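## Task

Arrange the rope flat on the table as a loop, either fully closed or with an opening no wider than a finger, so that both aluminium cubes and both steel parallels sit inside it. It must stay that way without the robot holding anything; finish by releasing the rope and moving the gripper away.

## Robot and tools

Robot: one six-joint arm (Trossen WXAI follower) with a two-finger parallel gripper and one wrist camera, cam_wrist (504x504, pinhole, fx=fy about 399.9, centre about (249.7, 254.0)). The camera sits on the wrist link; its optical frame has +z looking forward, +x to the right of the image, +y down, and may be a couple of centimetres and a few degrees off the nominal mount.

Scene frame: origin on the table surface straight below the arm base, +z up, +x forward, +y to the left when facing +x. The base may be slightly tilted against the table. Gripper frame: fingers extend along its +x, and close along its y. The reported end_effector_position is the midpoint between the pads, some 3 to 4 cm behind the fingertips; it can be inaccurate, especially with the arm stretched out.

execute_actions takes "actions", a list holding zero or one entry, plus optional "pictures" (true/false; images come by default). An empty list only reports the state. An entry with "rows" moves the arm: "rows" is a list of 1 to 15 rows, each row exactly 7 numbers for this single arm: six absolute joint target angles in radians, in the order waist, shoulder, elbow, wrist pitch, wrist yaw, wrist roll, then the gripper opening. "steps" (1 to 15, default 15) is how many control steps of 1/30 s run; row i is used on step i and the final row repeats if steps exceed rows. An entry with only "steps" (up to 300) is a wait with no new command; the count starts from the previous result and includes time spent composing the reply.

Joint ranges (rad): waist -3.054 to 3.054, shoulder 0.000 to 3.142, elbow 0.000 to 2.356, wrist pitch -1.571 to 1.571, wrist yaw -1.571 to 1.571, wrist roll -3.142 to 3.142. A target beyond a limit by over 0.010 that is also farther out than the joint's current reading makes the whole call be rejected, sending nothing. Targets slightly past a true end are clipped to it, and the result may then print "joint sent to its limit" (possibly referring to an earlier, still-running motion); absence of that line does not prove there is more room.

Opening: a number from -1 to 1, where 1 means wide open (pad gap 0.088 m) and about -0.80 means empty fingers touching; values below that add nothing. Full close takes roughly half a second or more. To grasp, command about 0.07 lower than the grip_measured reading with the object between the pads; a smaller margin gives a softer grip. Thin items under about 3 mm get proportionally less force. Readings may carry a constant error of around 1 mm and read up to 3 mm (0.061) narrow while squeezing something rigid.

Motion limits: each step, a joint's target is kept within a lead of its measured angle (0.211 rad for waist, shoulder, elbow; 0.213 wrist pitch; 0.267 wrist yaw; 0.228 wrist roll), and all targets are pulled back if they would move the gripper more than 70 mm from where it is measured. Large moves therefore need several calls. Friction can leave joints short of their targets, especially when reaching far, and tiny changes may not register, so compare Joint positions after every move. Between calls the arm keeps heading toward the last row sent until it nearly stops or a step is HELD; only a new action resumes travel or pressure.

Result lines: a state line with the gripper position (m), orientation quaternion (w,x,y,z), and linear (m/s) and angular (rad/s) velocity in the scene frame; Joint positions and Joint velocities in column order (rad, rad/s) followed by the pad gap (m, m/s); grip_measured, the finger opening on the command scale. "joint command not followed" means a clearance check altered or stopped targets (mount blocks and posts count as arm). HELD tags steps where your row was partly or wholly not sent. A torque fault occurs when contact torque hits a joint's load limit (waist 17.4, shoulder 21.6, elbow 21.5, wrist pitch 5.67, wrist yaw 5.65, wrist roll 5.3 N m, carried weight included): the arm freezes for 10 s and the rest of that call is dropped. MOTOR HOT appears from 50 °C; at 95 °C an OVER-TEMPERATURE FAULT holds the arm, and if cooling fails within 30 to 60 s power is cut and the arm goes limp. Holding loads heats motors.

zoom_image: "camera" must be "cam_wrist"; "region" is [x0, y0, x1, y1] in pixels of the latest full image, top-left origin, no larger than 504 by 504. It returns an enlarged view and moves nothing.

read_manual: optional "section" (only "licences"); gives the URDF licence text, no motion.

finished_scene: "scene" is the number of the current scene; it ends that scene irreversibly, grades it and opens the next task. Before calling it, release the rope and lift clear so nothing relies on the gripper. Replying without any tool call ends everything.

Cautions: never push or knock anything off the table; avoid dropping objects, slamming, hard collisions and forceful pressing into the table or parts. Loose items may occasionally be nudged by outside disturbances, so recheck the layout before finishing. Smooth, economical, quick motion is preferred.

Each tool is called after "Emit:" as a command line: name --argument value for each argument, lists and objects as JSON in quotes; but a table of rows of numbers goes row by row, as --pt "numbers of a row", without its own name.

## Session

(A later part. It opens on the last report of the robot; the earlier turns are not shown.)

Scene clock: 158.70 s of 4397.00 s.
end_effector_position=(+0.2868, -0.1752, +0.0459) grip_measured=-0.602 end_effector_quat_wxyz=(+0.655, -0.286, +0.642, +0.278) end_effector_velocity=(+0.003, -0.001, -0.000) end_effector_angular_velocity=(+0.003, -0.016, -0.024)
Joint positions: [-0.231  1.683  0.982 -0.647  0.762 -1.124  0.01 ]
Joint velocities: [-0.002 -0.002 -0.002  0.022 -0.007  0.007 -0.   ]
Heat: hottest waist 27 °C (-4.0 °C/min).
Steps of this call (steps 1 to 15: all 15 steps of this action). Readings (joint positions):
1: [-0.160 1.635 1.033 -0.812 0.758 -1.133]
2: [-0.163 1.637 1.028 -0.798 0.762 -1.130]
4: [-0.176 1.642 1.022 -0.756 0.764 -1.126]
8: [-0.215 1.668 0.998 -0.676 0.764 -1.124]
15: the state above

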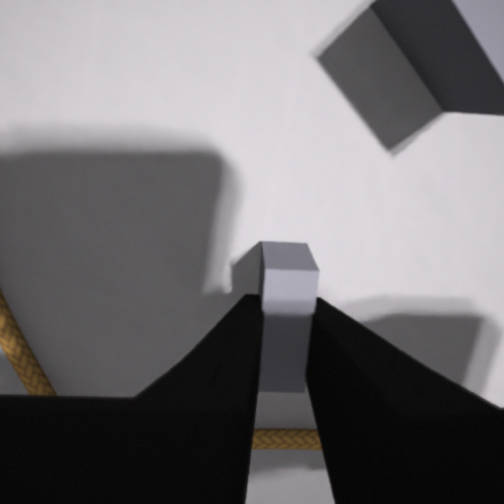

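Emit:
execute_actions --actions '[{"rows":[[-0.234,1.69,0.975,-0.644,0.76,-1.12,-0.2],[-0.234,1.69,0.975,-0.644,0.76,-1.12,-0.2],[-0.234,1.69,0.975,-0.644,0.76,-1.12,-0.2],[-0.234,1.69,0.975,-0.644,0.76,-1.12,-0.2],[-0.234,1.69,0.975,-0.644,0.76,-1.12,-0.2],[-0.234,1.69,0.975,-0.644,0.76,-1.12,-0.2],[-0.2,1.66,1.0,-0.72,0.765,-1.12,-0.2],[-0.16,1.635,1.03,-0.81,0.77,-1.12,-0.2],[-0.11,1.62,1.06,-0.9,0.775,-1.12,-0.2],[-0.05,1.63,1.09,-0.97,0.78,-1.15,0.2],[0.01,1.67,1.12,-1.02,0.78,-1.18,0.6],[0.07,1.73,1.15,-1.05,0.78,-1.2,0.6],[0.13,1.8,1.18,-1.07,0.775,-1.23,0.6],[0.19,1.88,1.22,-1.08,0.765,-1.26,0.6],[0.24,1.96,1.26,-1.09,0.755,-1.28,0.6]]}]' --pictures false

Emit:
execute_actions --actions '[{"rows":[[0.28,2.04,1.3,-1.09,0.745,-1.3,0.6],[0.31,2.12,1.34,-1.08,0.735,-1.32,0.6],[0.335,2.2,1.38,-1.06,0.73,-1.34,0.6],[0.351,2.277,1.404,-1.029,0.726,-1.354,0.6]]}]'

Scene clock: 169.83 s of 4397.00 s.
end_effector_position=(+0.3134, -0.1187, +0.1305) grip_measured=+0.420 end_effector_quat_wxyz=(+0.573, -0.451, +0.534, +0.428) end_effector_velocity=(+0.294, +0.533, +0.242) end_effector_angular_velocity=(+0.027, -0.448, +2.427)
Joint positions: [ 0.101  1.775  1.187 -1.028  0.777 -1.221  0.06 ]
Joint velocities: [ 1.6    1.546  1.077 -0.476 -0.198 -0.623  0.139]
Heat: hottest waist 27 °C (-2.0 °C/min).
Steps of this call (steps 1 to 15: the robot went on to your last target; steps 16 to 90: nothing new was sent; then 7.63 s passed at rest; steps 91 to 105: all 15 steps of this action). Readings (joint positions):
91: [-0.231 1.683 0.982 -0.646 0.762 -1.123]
92: [-0.231 1.683 0.982 -0.646 0.762 -1.123]
94: [-0.231 1.683 0.982 -0.646 0.762 -1.123]
98: [-0.220 1.677 0.992 -0.700 0.763 -1.122]
105: the state above

Scene clock: 170.33 s of 4397.00 s.
end_effector_position=(+0.3475, +0.0328, +0.1175) grip_measured=+0.597 end_effector_quat_wxyz=(-0.430, +0.572, -0.421, -0.558) end_effector_velocity=(+0.024, -0.001, +0.012) end_effector_angular_velocity=(+0.028, -0.061, -0.083)
Joint positions: [ 0.355  2.274  1.398 -1.03   0.725 -1.35   0.068]
Joint velocities: [-0.002 -0.002  0.066  0.022  0.007  0.022  0.   ]
Heat: hottest waist 27 °C (-2.0 °C/min).
Steps of this call (steps 1 to 15: all 15 steps of this action). Readings (joint positions):
1: [0.153 1.830 1.222 -1.043 0.769 -1.242]
2: [0.200 1.887 1.254 -1.056 0.758 -1.263]
4: [0.280 2.006 1.319 -1.055 0.742 -1.305]
8: [0.359 2.211 1.395 -1.027 0.728 -1.341]
15: the state above

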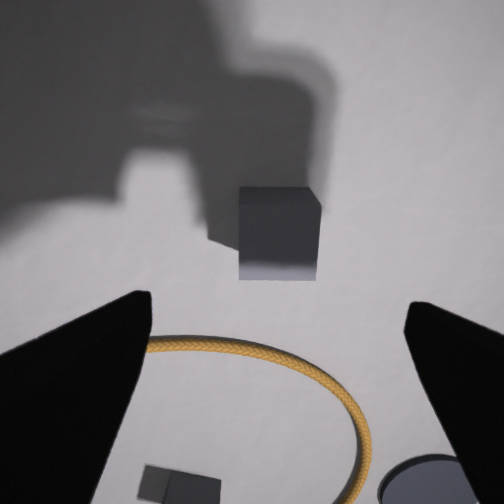

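Emit:
execute_actions --actions '[{"rows":[[0.336,2.283,1.388,-0.995,0.73,-1.375,0.6],[0.321,2.289,1.372,-0.96,0.735,-1.395,0.6],[0.306,2.295,1.356,-0.925,0.739,-1.415,0.6],[0.291,2.302,1.34,-0.89,0.743,-1.435,0.6],[0.276,2.31,1.323,-0.85,0.747,-1.455,0.6],[0.261,2.318,1.306,-0.815,0.751,-1.475,0.6],[0.246,2.327,1.29,-0.78,0.755,-1.49,0.6],[0.23,2.337,1.272,-0.744,0.759,-1.51,0.5]]}]'

Emit:
execute_actions --actions '[{"rows":[[0.23,2.337,1.272,-0.744,0.759,-1.51,0.1],[0.23,2.337,1.272,-0.744,0.759,-1.51,0.1],[0.23,2.337,1.272,-0.744,0.759,-1.51,0.05],[0.23,2.337,1.272,-0.744,0.759,-1.51,0],[0.23,2.337,1.272,-0.744,0.759,-1.51,-0.05],[0.23,2.337,1.272,-0.744,0.759,-1.51,-0.1],[0.23,2.337,1.272,-0.744,0.759,-1.51,-0.15],[0.23,2.337,1.272,-0.744,0.759,-1.51,-0.2],[0.23,2.337,1.272,-0.744,0.759,-1.51,-0.25],[0.23,2.337,1.272,-0.744,0.759,-1.51,-0.31]]}]'

Scene clock: 183.77 s of 4397.00 s.
end_effector_position=(+0.3499, +0.0319, +0.0515) grip_measured=+0.507 end_effector_quat_wxyz=(-0.430, +0.568, -0.423, -0.560) end_effector_velocity=(+0.018, +0.005, +0.004) end_effector_angular_velocity=(+0.004, -0.085, -0.038)
Joint positions: [ 0.229  2.333  1.279 -0.75   0.755 -1.504  0.064]
Joint velocities: [ 0.012 -0.002  0.002  0.095  0.022 -0.022 -0.003]
Heat: hottest waist 28 °C (+0.0 °C/min).
Steps of this call (steps 1 to 15: the robot went on to your last target; steps 16 to 90: nothing new was sent; then 9.93 s passed at rest; steps 91 to 105: all 15 steps of this action). Readings (joint positions):
91: [0.354 2.274 1.399 -1.024 0.725 -1.356]
92: [0.351 2.274 1.396 -1.006 0.726 -1.367]
94: [0.335 2.276 1.382 -0.953 0.733 -1.395]
98: [0.273 2.301 1.325 -0.822 0.749 -1.466]
105: the state above

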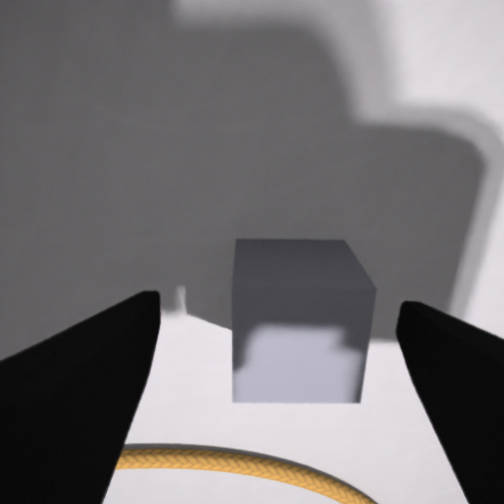

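Scene clock: 184.27 s of 4397.00 s.
end_effector_position=(+0.3510, +0.0325, +0.0522) grip_measured=-0.234 end_effector_quat_wxyz=(-0.431, +0.570, -0.422, -0.558) end_effector_velocity=(-0.005, -0.001, -0.000) end_effector_angular_velocity=(+0.001, +0.019, +0.021)
Joint positions: [ 0.231  2.333  1.279 -0.745  0.758 -1.507  0.028]
Joint velocities: [-0.002 -0.002 -0.002 -0.022 -0.007 -0.007 -0.   ]
Heat: hottest waist 28 °C (+0.0 °C/min).
Steps of this call (steps 1 to 15: all 15 steps of this action). Readings (joint positions):
1: [0.229 2.333 1.279 -0.747 0.757 -1.505]
2: [0.230 2.333 1.279 -0.746 0.757 -1.505]
4: [0.230 2.333 1.279 -0.746 0.757 -1.506]
8: [0.230 2.333 1.279 -0.745 0.757 -1.506]
15: the state above

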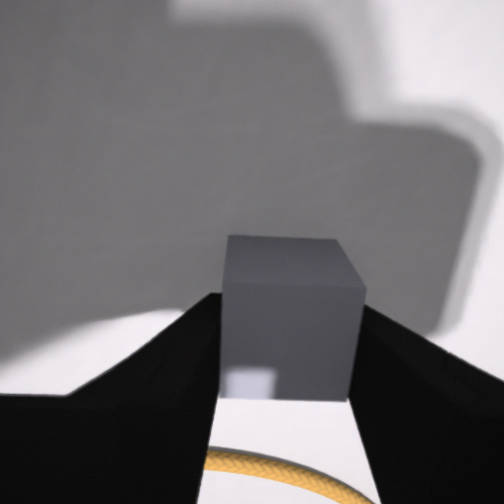

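Emit:
execute_actions --actions '[{"rows":[[0.245,2.315,1.29,-0.78,0.755,-1.51,-0.31],[0.26,2.295,1.305,-0.83,0.752,-1.51,-0.31],[0.265,2.27,1.315,-0.87,0.75,-1.51,-0.31],[0.255,2.24,1.32,-0.895,0.752,-1.51,-0.31],[0.23,2.21,1.32,-0.905,0.758,-1.51,-0.31],[0.2,2.175,1.315,-0.905,0.765,-1.51,-0.31],[0.17,2.14,1.31,-0.905,0.77,-1.51,-0.31],[0.135,2.11,1.305,-0.9,0.776,-1.51,-0.31],[0.1,2.08,1.3,-0.89,0.78,-1.51,-0.31],[0.074,2.053,1.298,-0.885,0.782,-1.51,-0.31]]}]'

Emit:
execute_actions --actions '[{"rows":[[0.064,2.06,1.288,-0.862,0.783,-1.52,-0.31],[0.054,2.065,1.278,-0.84,0.783,-1.53,-0.31],[0.044,2.07,1.267,-0.815,0.784,-1.53,-0.31],[0.034,2.075,1.256,-0.79,0.784,-1.54,-0.31],[0.024,2.081,1.245,-0.768,0.785,-1.54,-0.31],[0.012,2.087,1.234,-0.745,0.785,-1.55,-0.31]]}]'

Scene clock: 196.37 s of 4397.00 s.
end_effector_position=(+0.3604, -0.0835, +0.0832) grip_measured=-0.234 end_effector_quat_wxyz=(+0.496, -0.518, +0.484, +0.502) end_effector_velocity=(-0.001, -0.014, -0.003) end_effector_angular_velocity=(+0.026, +0.006, -0.062)
Joint positions: [ 0.063  2.049  1.305 -0.886  0.787 -1.507  0.028]
Joint velocities: [-0.042 -0.032 -0.002  0.007 -0.022  0.007 -0.   ]
Heat: hottest waist 30 °C (+3.0 °C/min).
Steps of this call (steps 1 to 15: the robot went on to your last target; steps 16 to 90: nothing new was sent; then 8.60 s passed at rest; steps 91 to 105: all 15 steps of this action). Readings (joint positions):
91: [0.232 2.332 1.279 -0.749 0.758 -1.507]
92: [0.235 2.329 1.283 -0.770 0.758 -1.507]
94: [0.246 2.308 1.289 -0.832 0.753 -1.507]
98: [0.219 2.200 1.293 -0.886 0.757 -1.507]
105: the state above

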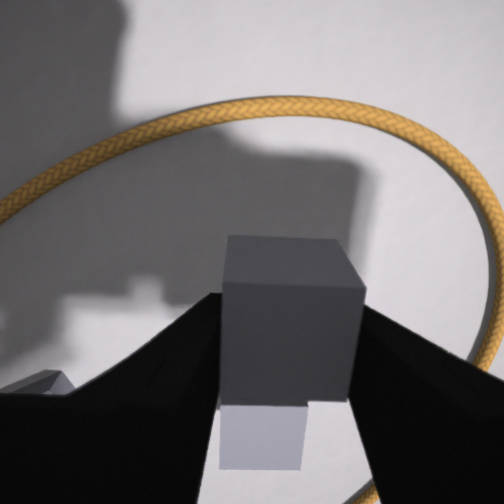

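Scene clock: 196.87 s of 4397.00 s.
end_effector_position=(+0.3583, -0.0785, +0.0527) grip_measured=-0.234 end_effector_quat_wxyz=(+0.502, -0.508, +0.492, +0.498) end_effector_velocity=(+0.002, -0.000, +0.000) end_effector_angular_velocity=(+0.008, -0.007, -0.003)
Joint positions: [ 0.012  2.081  1.241 -0.747  0.784 -1.546  0.028]
Joint velocities: [-0.002 -0.002  0.002  0.007 -0.007 -0.007 -0.   ]
Heat: hottest waist 30 °C (+3.0 °C/min).
Steps of this call (steps 1 to 15: all 15 steps of this action). Readings (joint positions):
1: [0.063 2.049 1.304 -0.882 0.787 -1.509]
2: [0.063 2.050 1.300 -0.870 0.785 -1.514]
4: [0.059 2.057 1.285 -0.835 0.784 -1.523]
8: [0.027 2.073 1.254 -0.768 0.784 -1.541]
15: the state above

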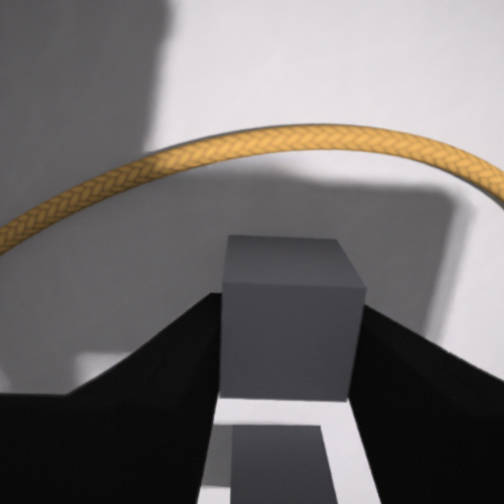

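Emit:
execute_actions --actions '[{"rows":[[0.012,2.087,1.234,-0.745,0.785,-1.55,0.1],[0.012,2.087,1.234,-0.745,0.785,-1.55,0.1],[0.012,2.087,1.234,-0.745,0.785,-1.55,0.1],[0.012,2.087,1.234,-0.745,0.785,-1.55,0.1],[0.012,2.087,1.234,-0.745,0.785,-1.55,0.1],[0.012,2.087,1.234,-0.745,0.785,-1.55,0.1],[0.04,2.065,1.265,-0.81,0.785,-1.55,0.1],[0.075,2.05,1.3,-0.885,0.78,-1.55,0.1],[0.11,2.04,1.33,-0.96,0.78,-1.55,0.1],[0.16,2.05,1.36,-1.03,0.77,-1.58,0.1],[0.22,2.08,1.38,-1.08,0.76,-1.62,0.1],[0.28,2.13,1.4,-1.1,0.745,-1.68,0.1],[0.34,2.18,1.42,-1.12,0.73,-1.74,0.1],[0.4,2.24,1.44,-1.13,0.71,-1.8,0.1],[0.46,2.3,1.46,-1.13,0.69,-1.86,0.1]]}]' --pictures false

Emit:
execute_actions --actions '[{"rows":[[0.52,2.37,1.48,-1.13,0.66,-1.92,0.1],[0.58,2.44,1.5,-1.12,0.63,-1.98,0.1],[0.63,2.51,1.53,-1.11,0.605,-2.04,0.1],[0.67,2.58,1.55,-1.09,0.585,-2.1,0.1],[0.7,2.64,1.57,-1.06,0.57,-2.14,0.1],[0.717,2.691,1.575,-1.036,0.562,-2.16,0.1]]}]' --pictures false

Emit:
execute_actions --actions '[{"steps":6}]'

Scene clock: 218.00 s of 4397.00 s.
end_effector_position=(+0.3600, -0.0151, +0.1392) grip_measured=+0.096 end_effector_quat_wxyz=(-0.367, +0.630, -0.334, -0.598) end_effector_velocity=(+0.002, +0.591, +0.271) end_effector_angular_velocity=(+0.072, -0.464, +2.805)
Joint positions: [ 0.296  2.142  1.417 -1.072  0.741 -1.718  0.044]
Joint velocities: [ 1.536  0.969  0.632 -0.388 -0.418 -1.209  0.001]
Heat: hottest waist 31 °C (+4.0 °C/min).
Steps of this call (steps 1 to 15: the robot went on to your last target; steps 16 to 90: nothing new was sent; then 17.63 s passed at rest; steps 91 to 105: all 15 steps of this action). Readings (joint positions):
91: [0.012 2.081 1.241 -0.746 0.784 -1.547]
92: [0.012 2.081 1.241 -0.746 0.784 -1.547]
94: [0.012 2.081 1.241 -0.746 0.784 -1.547]
98: [0.020 2.079 1.254 -0.793 0.784 -1.547]
105: the state above

Scene clock: 218.50 s of 4397.00 s.
end_effector_position=(+0.2801, +0.2059, +0.1157) grip_measured=+0.097 end_effector_quat_wxyz=(-0.023, +0.716, -0.027, -0.697) end_effector_velocity=(-0.014, -0.005, -0.067) end_effector_angular_velocity=(-0.107, +0.152, +0.112)
Joint positions: [ 0.728  2.692  1.568 -1.04   0.562 -2.15   0.044]
Joint velocities: [-0.09   0.154  0.002 -0.007 -0.007 -0.095 -0.   ]
Heat: hottest waist 31 °C (+4.0 °C/min).
Steps of this call (steps 1 to 15: all 15 steps of this action). Readings (joint positions):
1: [0.345 2.177 1.436 -1.082 0.725 -1.759]
2: [0.391 2.215 1.451 -1.090 0.707 -1.803]
4: [0.478 2.297 1.478 -1.096 0.665 -1.894]
8: [0.637 2.467 1.538 -1.059 0.601 -2.059]
15: the state above

Scene clock: 218.70 s of 4397.00 s.
end_effector_position=(+0.2835, +0.2048, +0.1157) grip_measured=+0.097 end_effector_quat_wxyz=(-0.027, +0.715, -0.027, -0.698) end_effector_velocity=(-0.003, -0.000, -0.000) end_effector_angular_velocity=(+0.008, +0.023, +0.024)
Joint positions: [ 0.719  2.689  1.572 -1.037  0.562 -2.156  0.044]
Joint velocities: [-0.002 -0.002 -0.002 -0.007 -0.022 -0.022  0.   ]
Heat: hottest waist 31 °C (+4.0 °C/min).
Steps of this call (steps 1 to 6: the robot went on to your last target). Readings (joint positions):
1: [0.725 2.694 1.568 -1.039 0.562 -2.152]
2: [0.722 2.694 1.568 -1.039 0.562 -2.154]
4: [0.720 2.689 1.572 -1.037 0.562 -2.155]
6: the state above

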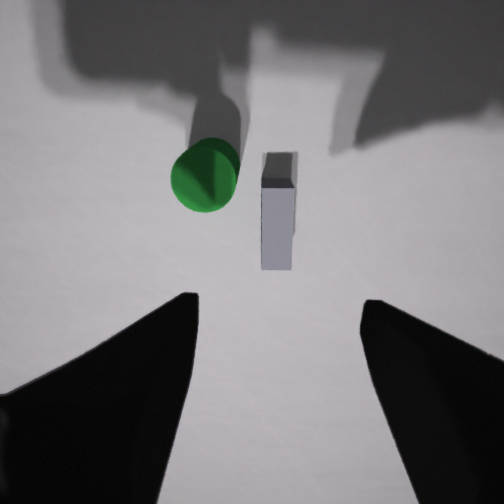

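Emit:
execute_actions --actions '[{"rows":[[0.7,2.703,1.57,-1.01,0.57,-2.175,-0.35],[0.686,2.713,1.56,-0.982,0.577,-2.19,-0.35],[0.674,2.722,1.549,-0.955,0.584,-2.205,-0.35],[0.662,2.731,1.537,-0.928,0.59,-2.22,-0.35],[0.651,2.74,1.525,-0.9,0.596,-2.23,-0.35],[0.64,2.75,1.513,-0.873,0.602,-2.245,-0.35]]}]'

Scene clock: 230.63 s of 4397.00 s.
end_effector_position=(+0.2941, +0.2064, +0.0721) grip_measured=-0.346 end_effector_quat_wxyz=(-0.031, +0.716, -0.025, -0.697) end_effector_velocity=(+0.005, +0.004, +0.001) end_effector_angular_velocity=(+0.018, -0.028, -0.011)
Joint positions: [ 0.639  2.743  1.52  -0.875  0.599 -2.241  0.022]
Joint velocities: [ 0.002 -0.002 -0.002  0.037  0.007 -0.007 -0.001]
Heat: hottest waist 31 °C (+4.0 °C/min).
Steps of this call (steps 1 to 15: the robot went on to your last target; steps 16 to 90: nothing new was sent; then 8.43 s passed at rest; steps 91 to 105: all 15 steps of this action). Readings (joint positions):
91: [0.719 2.689 1.572 -1.033 0.562 -2.160]
92: [0.716 2.690 1.572 -1.021 0.564 -2.168]
94: [0.701 2.697 1.568 -0.976 0.575 -2.189]
98: [0.653 2.724 1.539 -0.898 0.595 -2.228]
105: the state above

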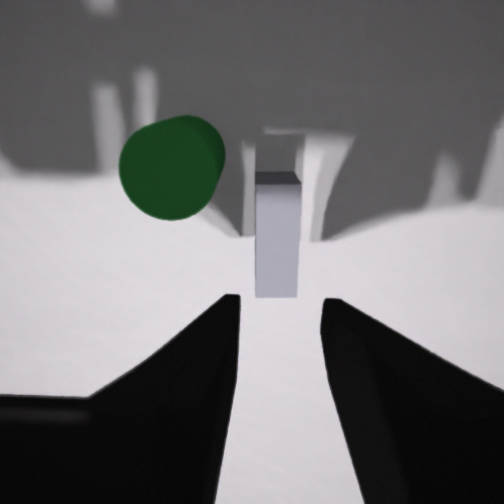

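Emit:
execute_actions --actions '[{"rows":[[0.634,2.757,1.498,-0.85,0.606,-2.25,-0.35],[0.627,2.764,1.484,-0.826,0.61,-2.26,-0.35],[0.62,2.771,1.47,-0.803,0.614,-2.27,-0.35],[0.612,2.778,1.458,-0.783,0.617,-2.275,-0.35]],"steps":13}]'

Emit:
execute_actions --actions '[{"rows":[[0.612,2.778,1.458,-0.783,0.617,-2.275,-0.45],[0.612,2.778,1.458,-0.783,0.617,-2.275,-0.5],[0.612,2.778,1.458,-0.783,0.617,-2.275,-0.55],[0.612,2.778,1.458,-0.783,0.617,-2.275,-0.6],[0.612,2.778,1.458,-0.783,0.617,-2.275,-0.68]],"steps":11}]'

Scene clock: 236.57 s of 4397.00 s.
end_effector_position=(+0.2883, +0.2067, +0.0486) grip_measured=-0.347 end_effector_quat_wxyz=(-0.027, +0.716, -0.024, -0.698) end_effector_velocity=(+0.009, +0.000, +0.000) end_effector_angular_velocity=(-0.004, -0.045, -0.001)
Joint positions: [ 0.614  2.77   1.466 -0.785  0.614 -2.271  0.022]
Joint velocities: [-0.002 -0.002 -0.002  0.037  0.037 -0.022 -0.   ]
Heat: hottest waist 31 °C (+3.0 °C/min).
Steps of this call (steps 1 to 15: the robot went on to your last target; steps 16 to 90: nothing new was sent; then 2.50 s passed at rest; steps 91 to 103: all 13 steps of this action). Readings (joint positions):
91: [0.639 2.743 1.518 -0.869 0.601 -2.243]
92: [0.639 2.743 1.514 -0.857 0.602 -2.246]
94: [0.635 2.747 1.497 -0.823 0.608 -2.258]
98: [0.617 2.765 1.472 -0.794 0.613 -2.269]
103: the state above

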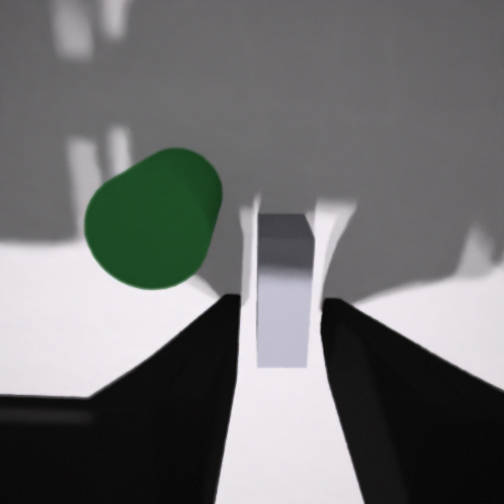

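Scene clock: 236.93 s of 4397.00 s.
end_effector_position=(+0.2885, +0.2068, +0.0487) grip_measured=-0.604 end_effector_quat_wxyz=(-0.027, +0.716, -0.024, -0.697) end_effector_velocity=(-0.004, -0.005, -0.001) end_effector_angular_velocity=(-0.021, +0.012, +0.021)
Joint positions: [ 0.615  2.77   1.466 -0.784  0.615 -2.272  0.009]
Joint velocities: [-0.002 -0.002 -0.007 -0.022  0.007 -0.007 -0.   ]
Heat: hottest waist 31 °C (+3.0 °C/min).
Steps of this call (steps 1 to 11: all 11 steps of this action). Readings (joint positions):
1: [0.614 2.770 1.466 -0.784 0.615 -2.271]
2: [0.614 2.770 1.466 -0.784 0.615 -2.272]
4: [0.614 2.770 1.466 -0.784 0.615 -2.272]
8: [0.614 2.770 1.466 -0.784 0.615 -2.272]
11: the state above

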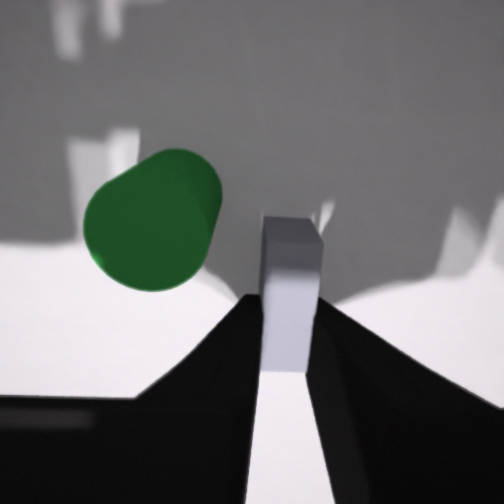

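Emit:
execute_actions --actions '[{"rows":[[0.63,2.755,1.485,-0.83,0.61,-2.27,-0.68],[0.65,2.735,1.51,-0.88,0.6,-2.26,-0.68],[0.67,2.715,1.535,-0.94,0.59,-2.25,-0.68],[0.69,2.69,1.555,-1.0,0.58,-2.24,-0.68],[0.7,2.66,1.565,-1.04,0.572,-2.22,-0.68],[0.69,2.62,1.56,-1.07,0.575,-2.2,-0.68],[0.67,2.57,1.53,-1.08,0.585,-2.17,-0.68],[0.64,2.52,1.5,-1.08,0.6,-2.14,-0.68],[0.6,2.46,1.46,-1.08,0.62,-2.11,-0.68],[0.56,2.4,1.42,-1.07,0.64,-2.08,-0.68],[0.52,2.34,1.38,-1.07,0.66,-2.05,-0.68],[0.48,2.28,1.34,-1.06,0.68,-2.02,-0.68],[0.44,2.22,1.3,-1.05,0.695,-1.99,-0.68],[0.4,2.16,1.26,-1.04,0.71,-1.96,-0.68],[0.36,2.1,1.22,-1.03,0.72,-1.93,-0.68]]}]' --pictures false

Emit:
execute_actions --actions '[{"rows":[[0.31,2.04,1.19,-1.01,0.735,-1.9,-0.68],[0.26,1.98,1.16,-1.0,0.75,-1.86,-0.68],[0.21,1.93,1.13,-0.98,0.76,-1.82,-0.68],[0.16,1.88,1.1,-0.95,0.77,-1.78,-0.68],[0.11,1.83,1.08,-0.93,0.778,-1.74,-0.68],[0.07,1.79,1.06,-0.91,0.782,-1.7,-0.68],[0.03,1.75,1.045,-0.897,0.785,-1.65,-0.68]]}]'

Scene clock: 247.23 s of 4397.00 s.
end_effector_position=(+0.3226, +0.0608, +0.1409) grip_measured=-0.604 end_effector_quat_wxyz=(-0.192, +0.701, -0.169, -0.666) end_effector_velocity=(+0.007, -0.643, -0.109) end_effector_angular_velocity=(+0.073, +0.258, -2.299)
Joint positions: [ 0.474  2.251  1.344 -1.044  0.683 -2.01   0.009]
Joint velocities: [-1.336 -1.702 -1.155  0.198  0.418  0.872  0.   ]
Heat: hottest waist 31 °C (+2.0 °C/min).
Steps of this call (steps 1 to 15: the robot went on to your last target; steps 16 to 90: nothing new was sent; then 6.80 s passed at rest; steps 91 to 105: all 15 steps of this action). Readings (joint positions):
91: [0.615 2.770 1.468 -0.791 0.615 -2.272]
92: [0.618 2.768 1.475 -0.815 0.614 -2.272]
94: [0.637 2.755 1.497 -0.897 0.600 -2.260]
98: [0.684 2.644 1.520 -1.032 0.581 -2.196]
105: the state above

Scene clock: 247.73 s of 4397.00 s.
end_effector_position=(+0.2950, -0.1190, +0.0968) grip_measured=-0.603 end_effector_quat_wxyz=(-0.468, +0.542, -0.457, -0.528) end_effector_velocity=(-0.028, +0.018, -0.014) end_effector_angular_velocity=(+0.017, +0.067, +0.054)
Joint positions: [ 0.029  1.754  1.057 -0.901  0.786 -1.657  0.009]
Joint velocities: [ 0.007 -0.002 -0.095 -0.007 -0.022  0.022 -0.   ]
Heat: hottest waist 31 °C (+2.0 °C/min).
Steps of this call (steps 1 to 15: all 15 steps of this action). Readings (joint positions):
1: [0.428 2.194 1.306 -1.037 0.697 -1.981]
2: [0.382 2.138 1.268 -1.028 0.710 -1.949]
4: [0.284 2.026 1.197 -0.997 0.737 -1.877]
8: [0.086 1.822 1.093 -0.927 0.778 -1.720]
15: the state above

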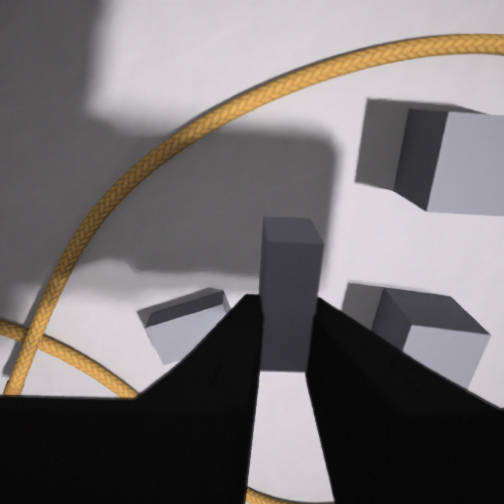

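Emit:
execute_actions --actions '[{"rows":[[0.013,1.76,1.032,-0.86,0.785,-1.66,-0.68],[-0.004,1.768,1.02,-0.825,0.785,-1.67,-0.68],[-0.021,1.776,1.007,-0.79,0.784,-1.68,-0.68],[-0.038,1.784,0.995,-0.75,0.784,-1.68,-0.68],[-0.055,1.792,0.982,-0.715,0.783,-1.69,-0.68],[-0.073,1.8,0.969,-0.68,0.782,-1.7,-0.68],[-0.091,1.809,0.956,-0.642,0.781,-1.7,-0.68]]}]'

Emit:
execute_actions --actions '[{"rows":[[-0.091,1.809,0.956,-0.642,0.781,-1.7,-0.35],[-0.091,1.809,0.956,-0.642,0.781,-1.7,-0.35],[-0.091,1.809,0.956,-0.642,0.781,-1.7,-0.35],[-0.091,1.809,0.956,-0.642,0.781,-1.7,-0.35],[-0.091,1.809,0.956,-0.642,0.781,-1.7,-0.35],[-0.091,1.809,0.956,-0.642,0.781,-1.7,-0.35],[-0.06,1.785,0.98,-0.7,0.783,-1.7,-0.35],[-0.03,1.77,1.0,-0.77,0.785,-1.7,-0.35],[0.0,1.755,1.025,-0.835,0.785,-1.7,-0.35],[0.03,1.745,1.05,-0.9,0.785,-1.7,-0.35],[0.07,1.735,1.09,-0.99,0.78,-1.7,-0.35]]}]' --pictures false

Emit:
execute_actions --actions '[{"rows":[[0.25,1.65,1.45,-1.53,0.75,-1.3,1]]}]'

Scene clock: 255.77 s of 4397.00 s.
end_effector_position=(+0.2966, -0.1203, +0.0484) grip_measured=-0.603 end_effector_quat_wxyz=(+0.500, -0.510, +0.491, +0.499) end_effector_velocity=(+0.007, -0.001, +0.000) end_effector_angular_velocity=(+0.005, -0.028, -0.038)
Joint positions: [-0.09   1.803  0.963 -0.646  0.783 -1.696  0.009]
Joint velocities: [-0.002 -0.002  0.002  0.037 -0.007  0.007 -0.   ]
Heat: hottest waist 30 °C (+0.0 °C/min).
Steps of this call (steps 1 to 15: the robot went on to your last target; steps 16 to 90: nothing new was sent; then 4.53 s passed at rest; steps 91 to 105: all 15 steps of this action). Readings (joint positions):
91: [0.029 1.754 1.051 -0.891 0.786 -1.654]
92: [0.025 1.754 1.046 -0.873 0.786 -1.655]
94: [0.005 1.759 1.030 -0.819 0.786 -1.666]
98: [-0.063 1.788 0.985 -0.694 0.785 -1.689]
105: the state above

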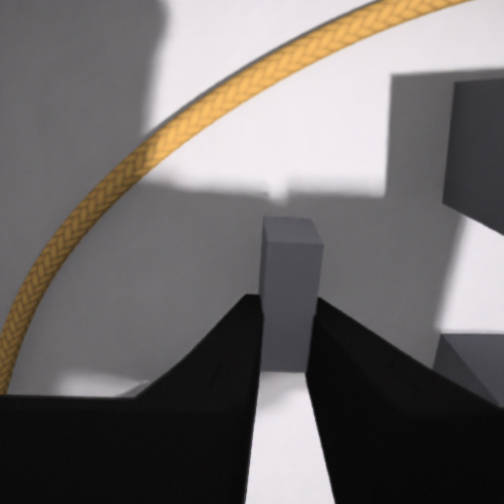

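Scene clock: 256.27 s of 4397.00 s.
end_effector_position=(+0.2951, -0.1172, +0.1116) grip_measured=-0.354 end_effector_quat_wxyz=(-0.450, +0.563, -0.431, -0.542) end_effector_velocity=(+0.025, -0.039, +0.110) end_effector_angular_velocity=(+0.014, -0.165, +0.059)
Joint positions: [ 0.069  1.738  1.079 -0.956  0.782 -1.697  0.022]
Joint velocities: [ 0.164 -0.168  0.261 -0.359 -0.007  0.007  0.   ]
Heat: hottest waist 30 °C (+0.0 °C/min).
Steps of this call (steps 1 to 15: all 15 steps of this action). Readings (joint positions):
1: [-0.090 1.803 0.963 -0.645 0.783 -1.696]
2: [-0.090 1.803 0.963 -0.645 0.783 -1.696]
4: [-0.090 1.803 0.963 -0.644 0.783 -1.697]
8: [-0.079 1.799 0.971 -0.685 0.783 -1.697]
15: the state above

Scene clock: 256.77 s of 4397.00 s.
end_effector_position=(+0.2827, -0.1609, +0.2300) grip_measured=+0.992 end_effector_quat_wxyz=(+0.519, -0.525, +0.462, +0.492) end_effector_velocity=(-0.011, +0.008, -0.008) end_effector_angular_velocity=(-0.013, +0.090, +0.081)
Joint positions: [ 0.253  1.646  1.447 -1.52   0.752 -1.306  0.088]
Joint velocities: [ 0.002  0.042 -0.002 -0.081 -0.022  0.007  0.01 ]
Heat: hottest waist 30 °C (+0.0 °C/min).
Steps of this call (steps 1 to 15: all 15 steps of this action). Readings (joint positions):
1: [0.082 1.728 1.107 -1.002 0.780 -1.659]
2: [0.113 1.724 1.142 -1.059 0.772 -1.605]
4: [0.184 1.704 1.238 -1.164 0.758 -1.487]
8: [0.253 1.651 1.426 -1.404 0.754 -1.340]
15: the state above

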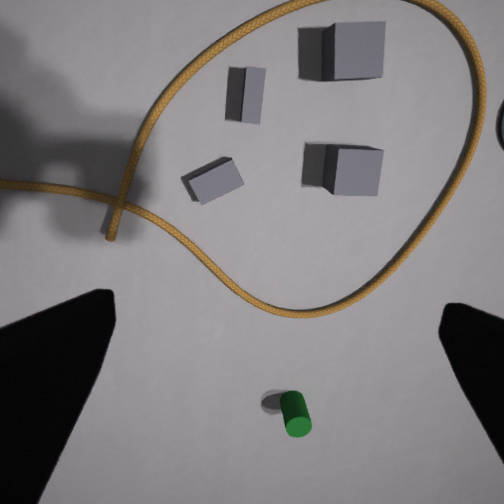

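Emit:
finished_scene --scene 2

The scene is finished: the task was done.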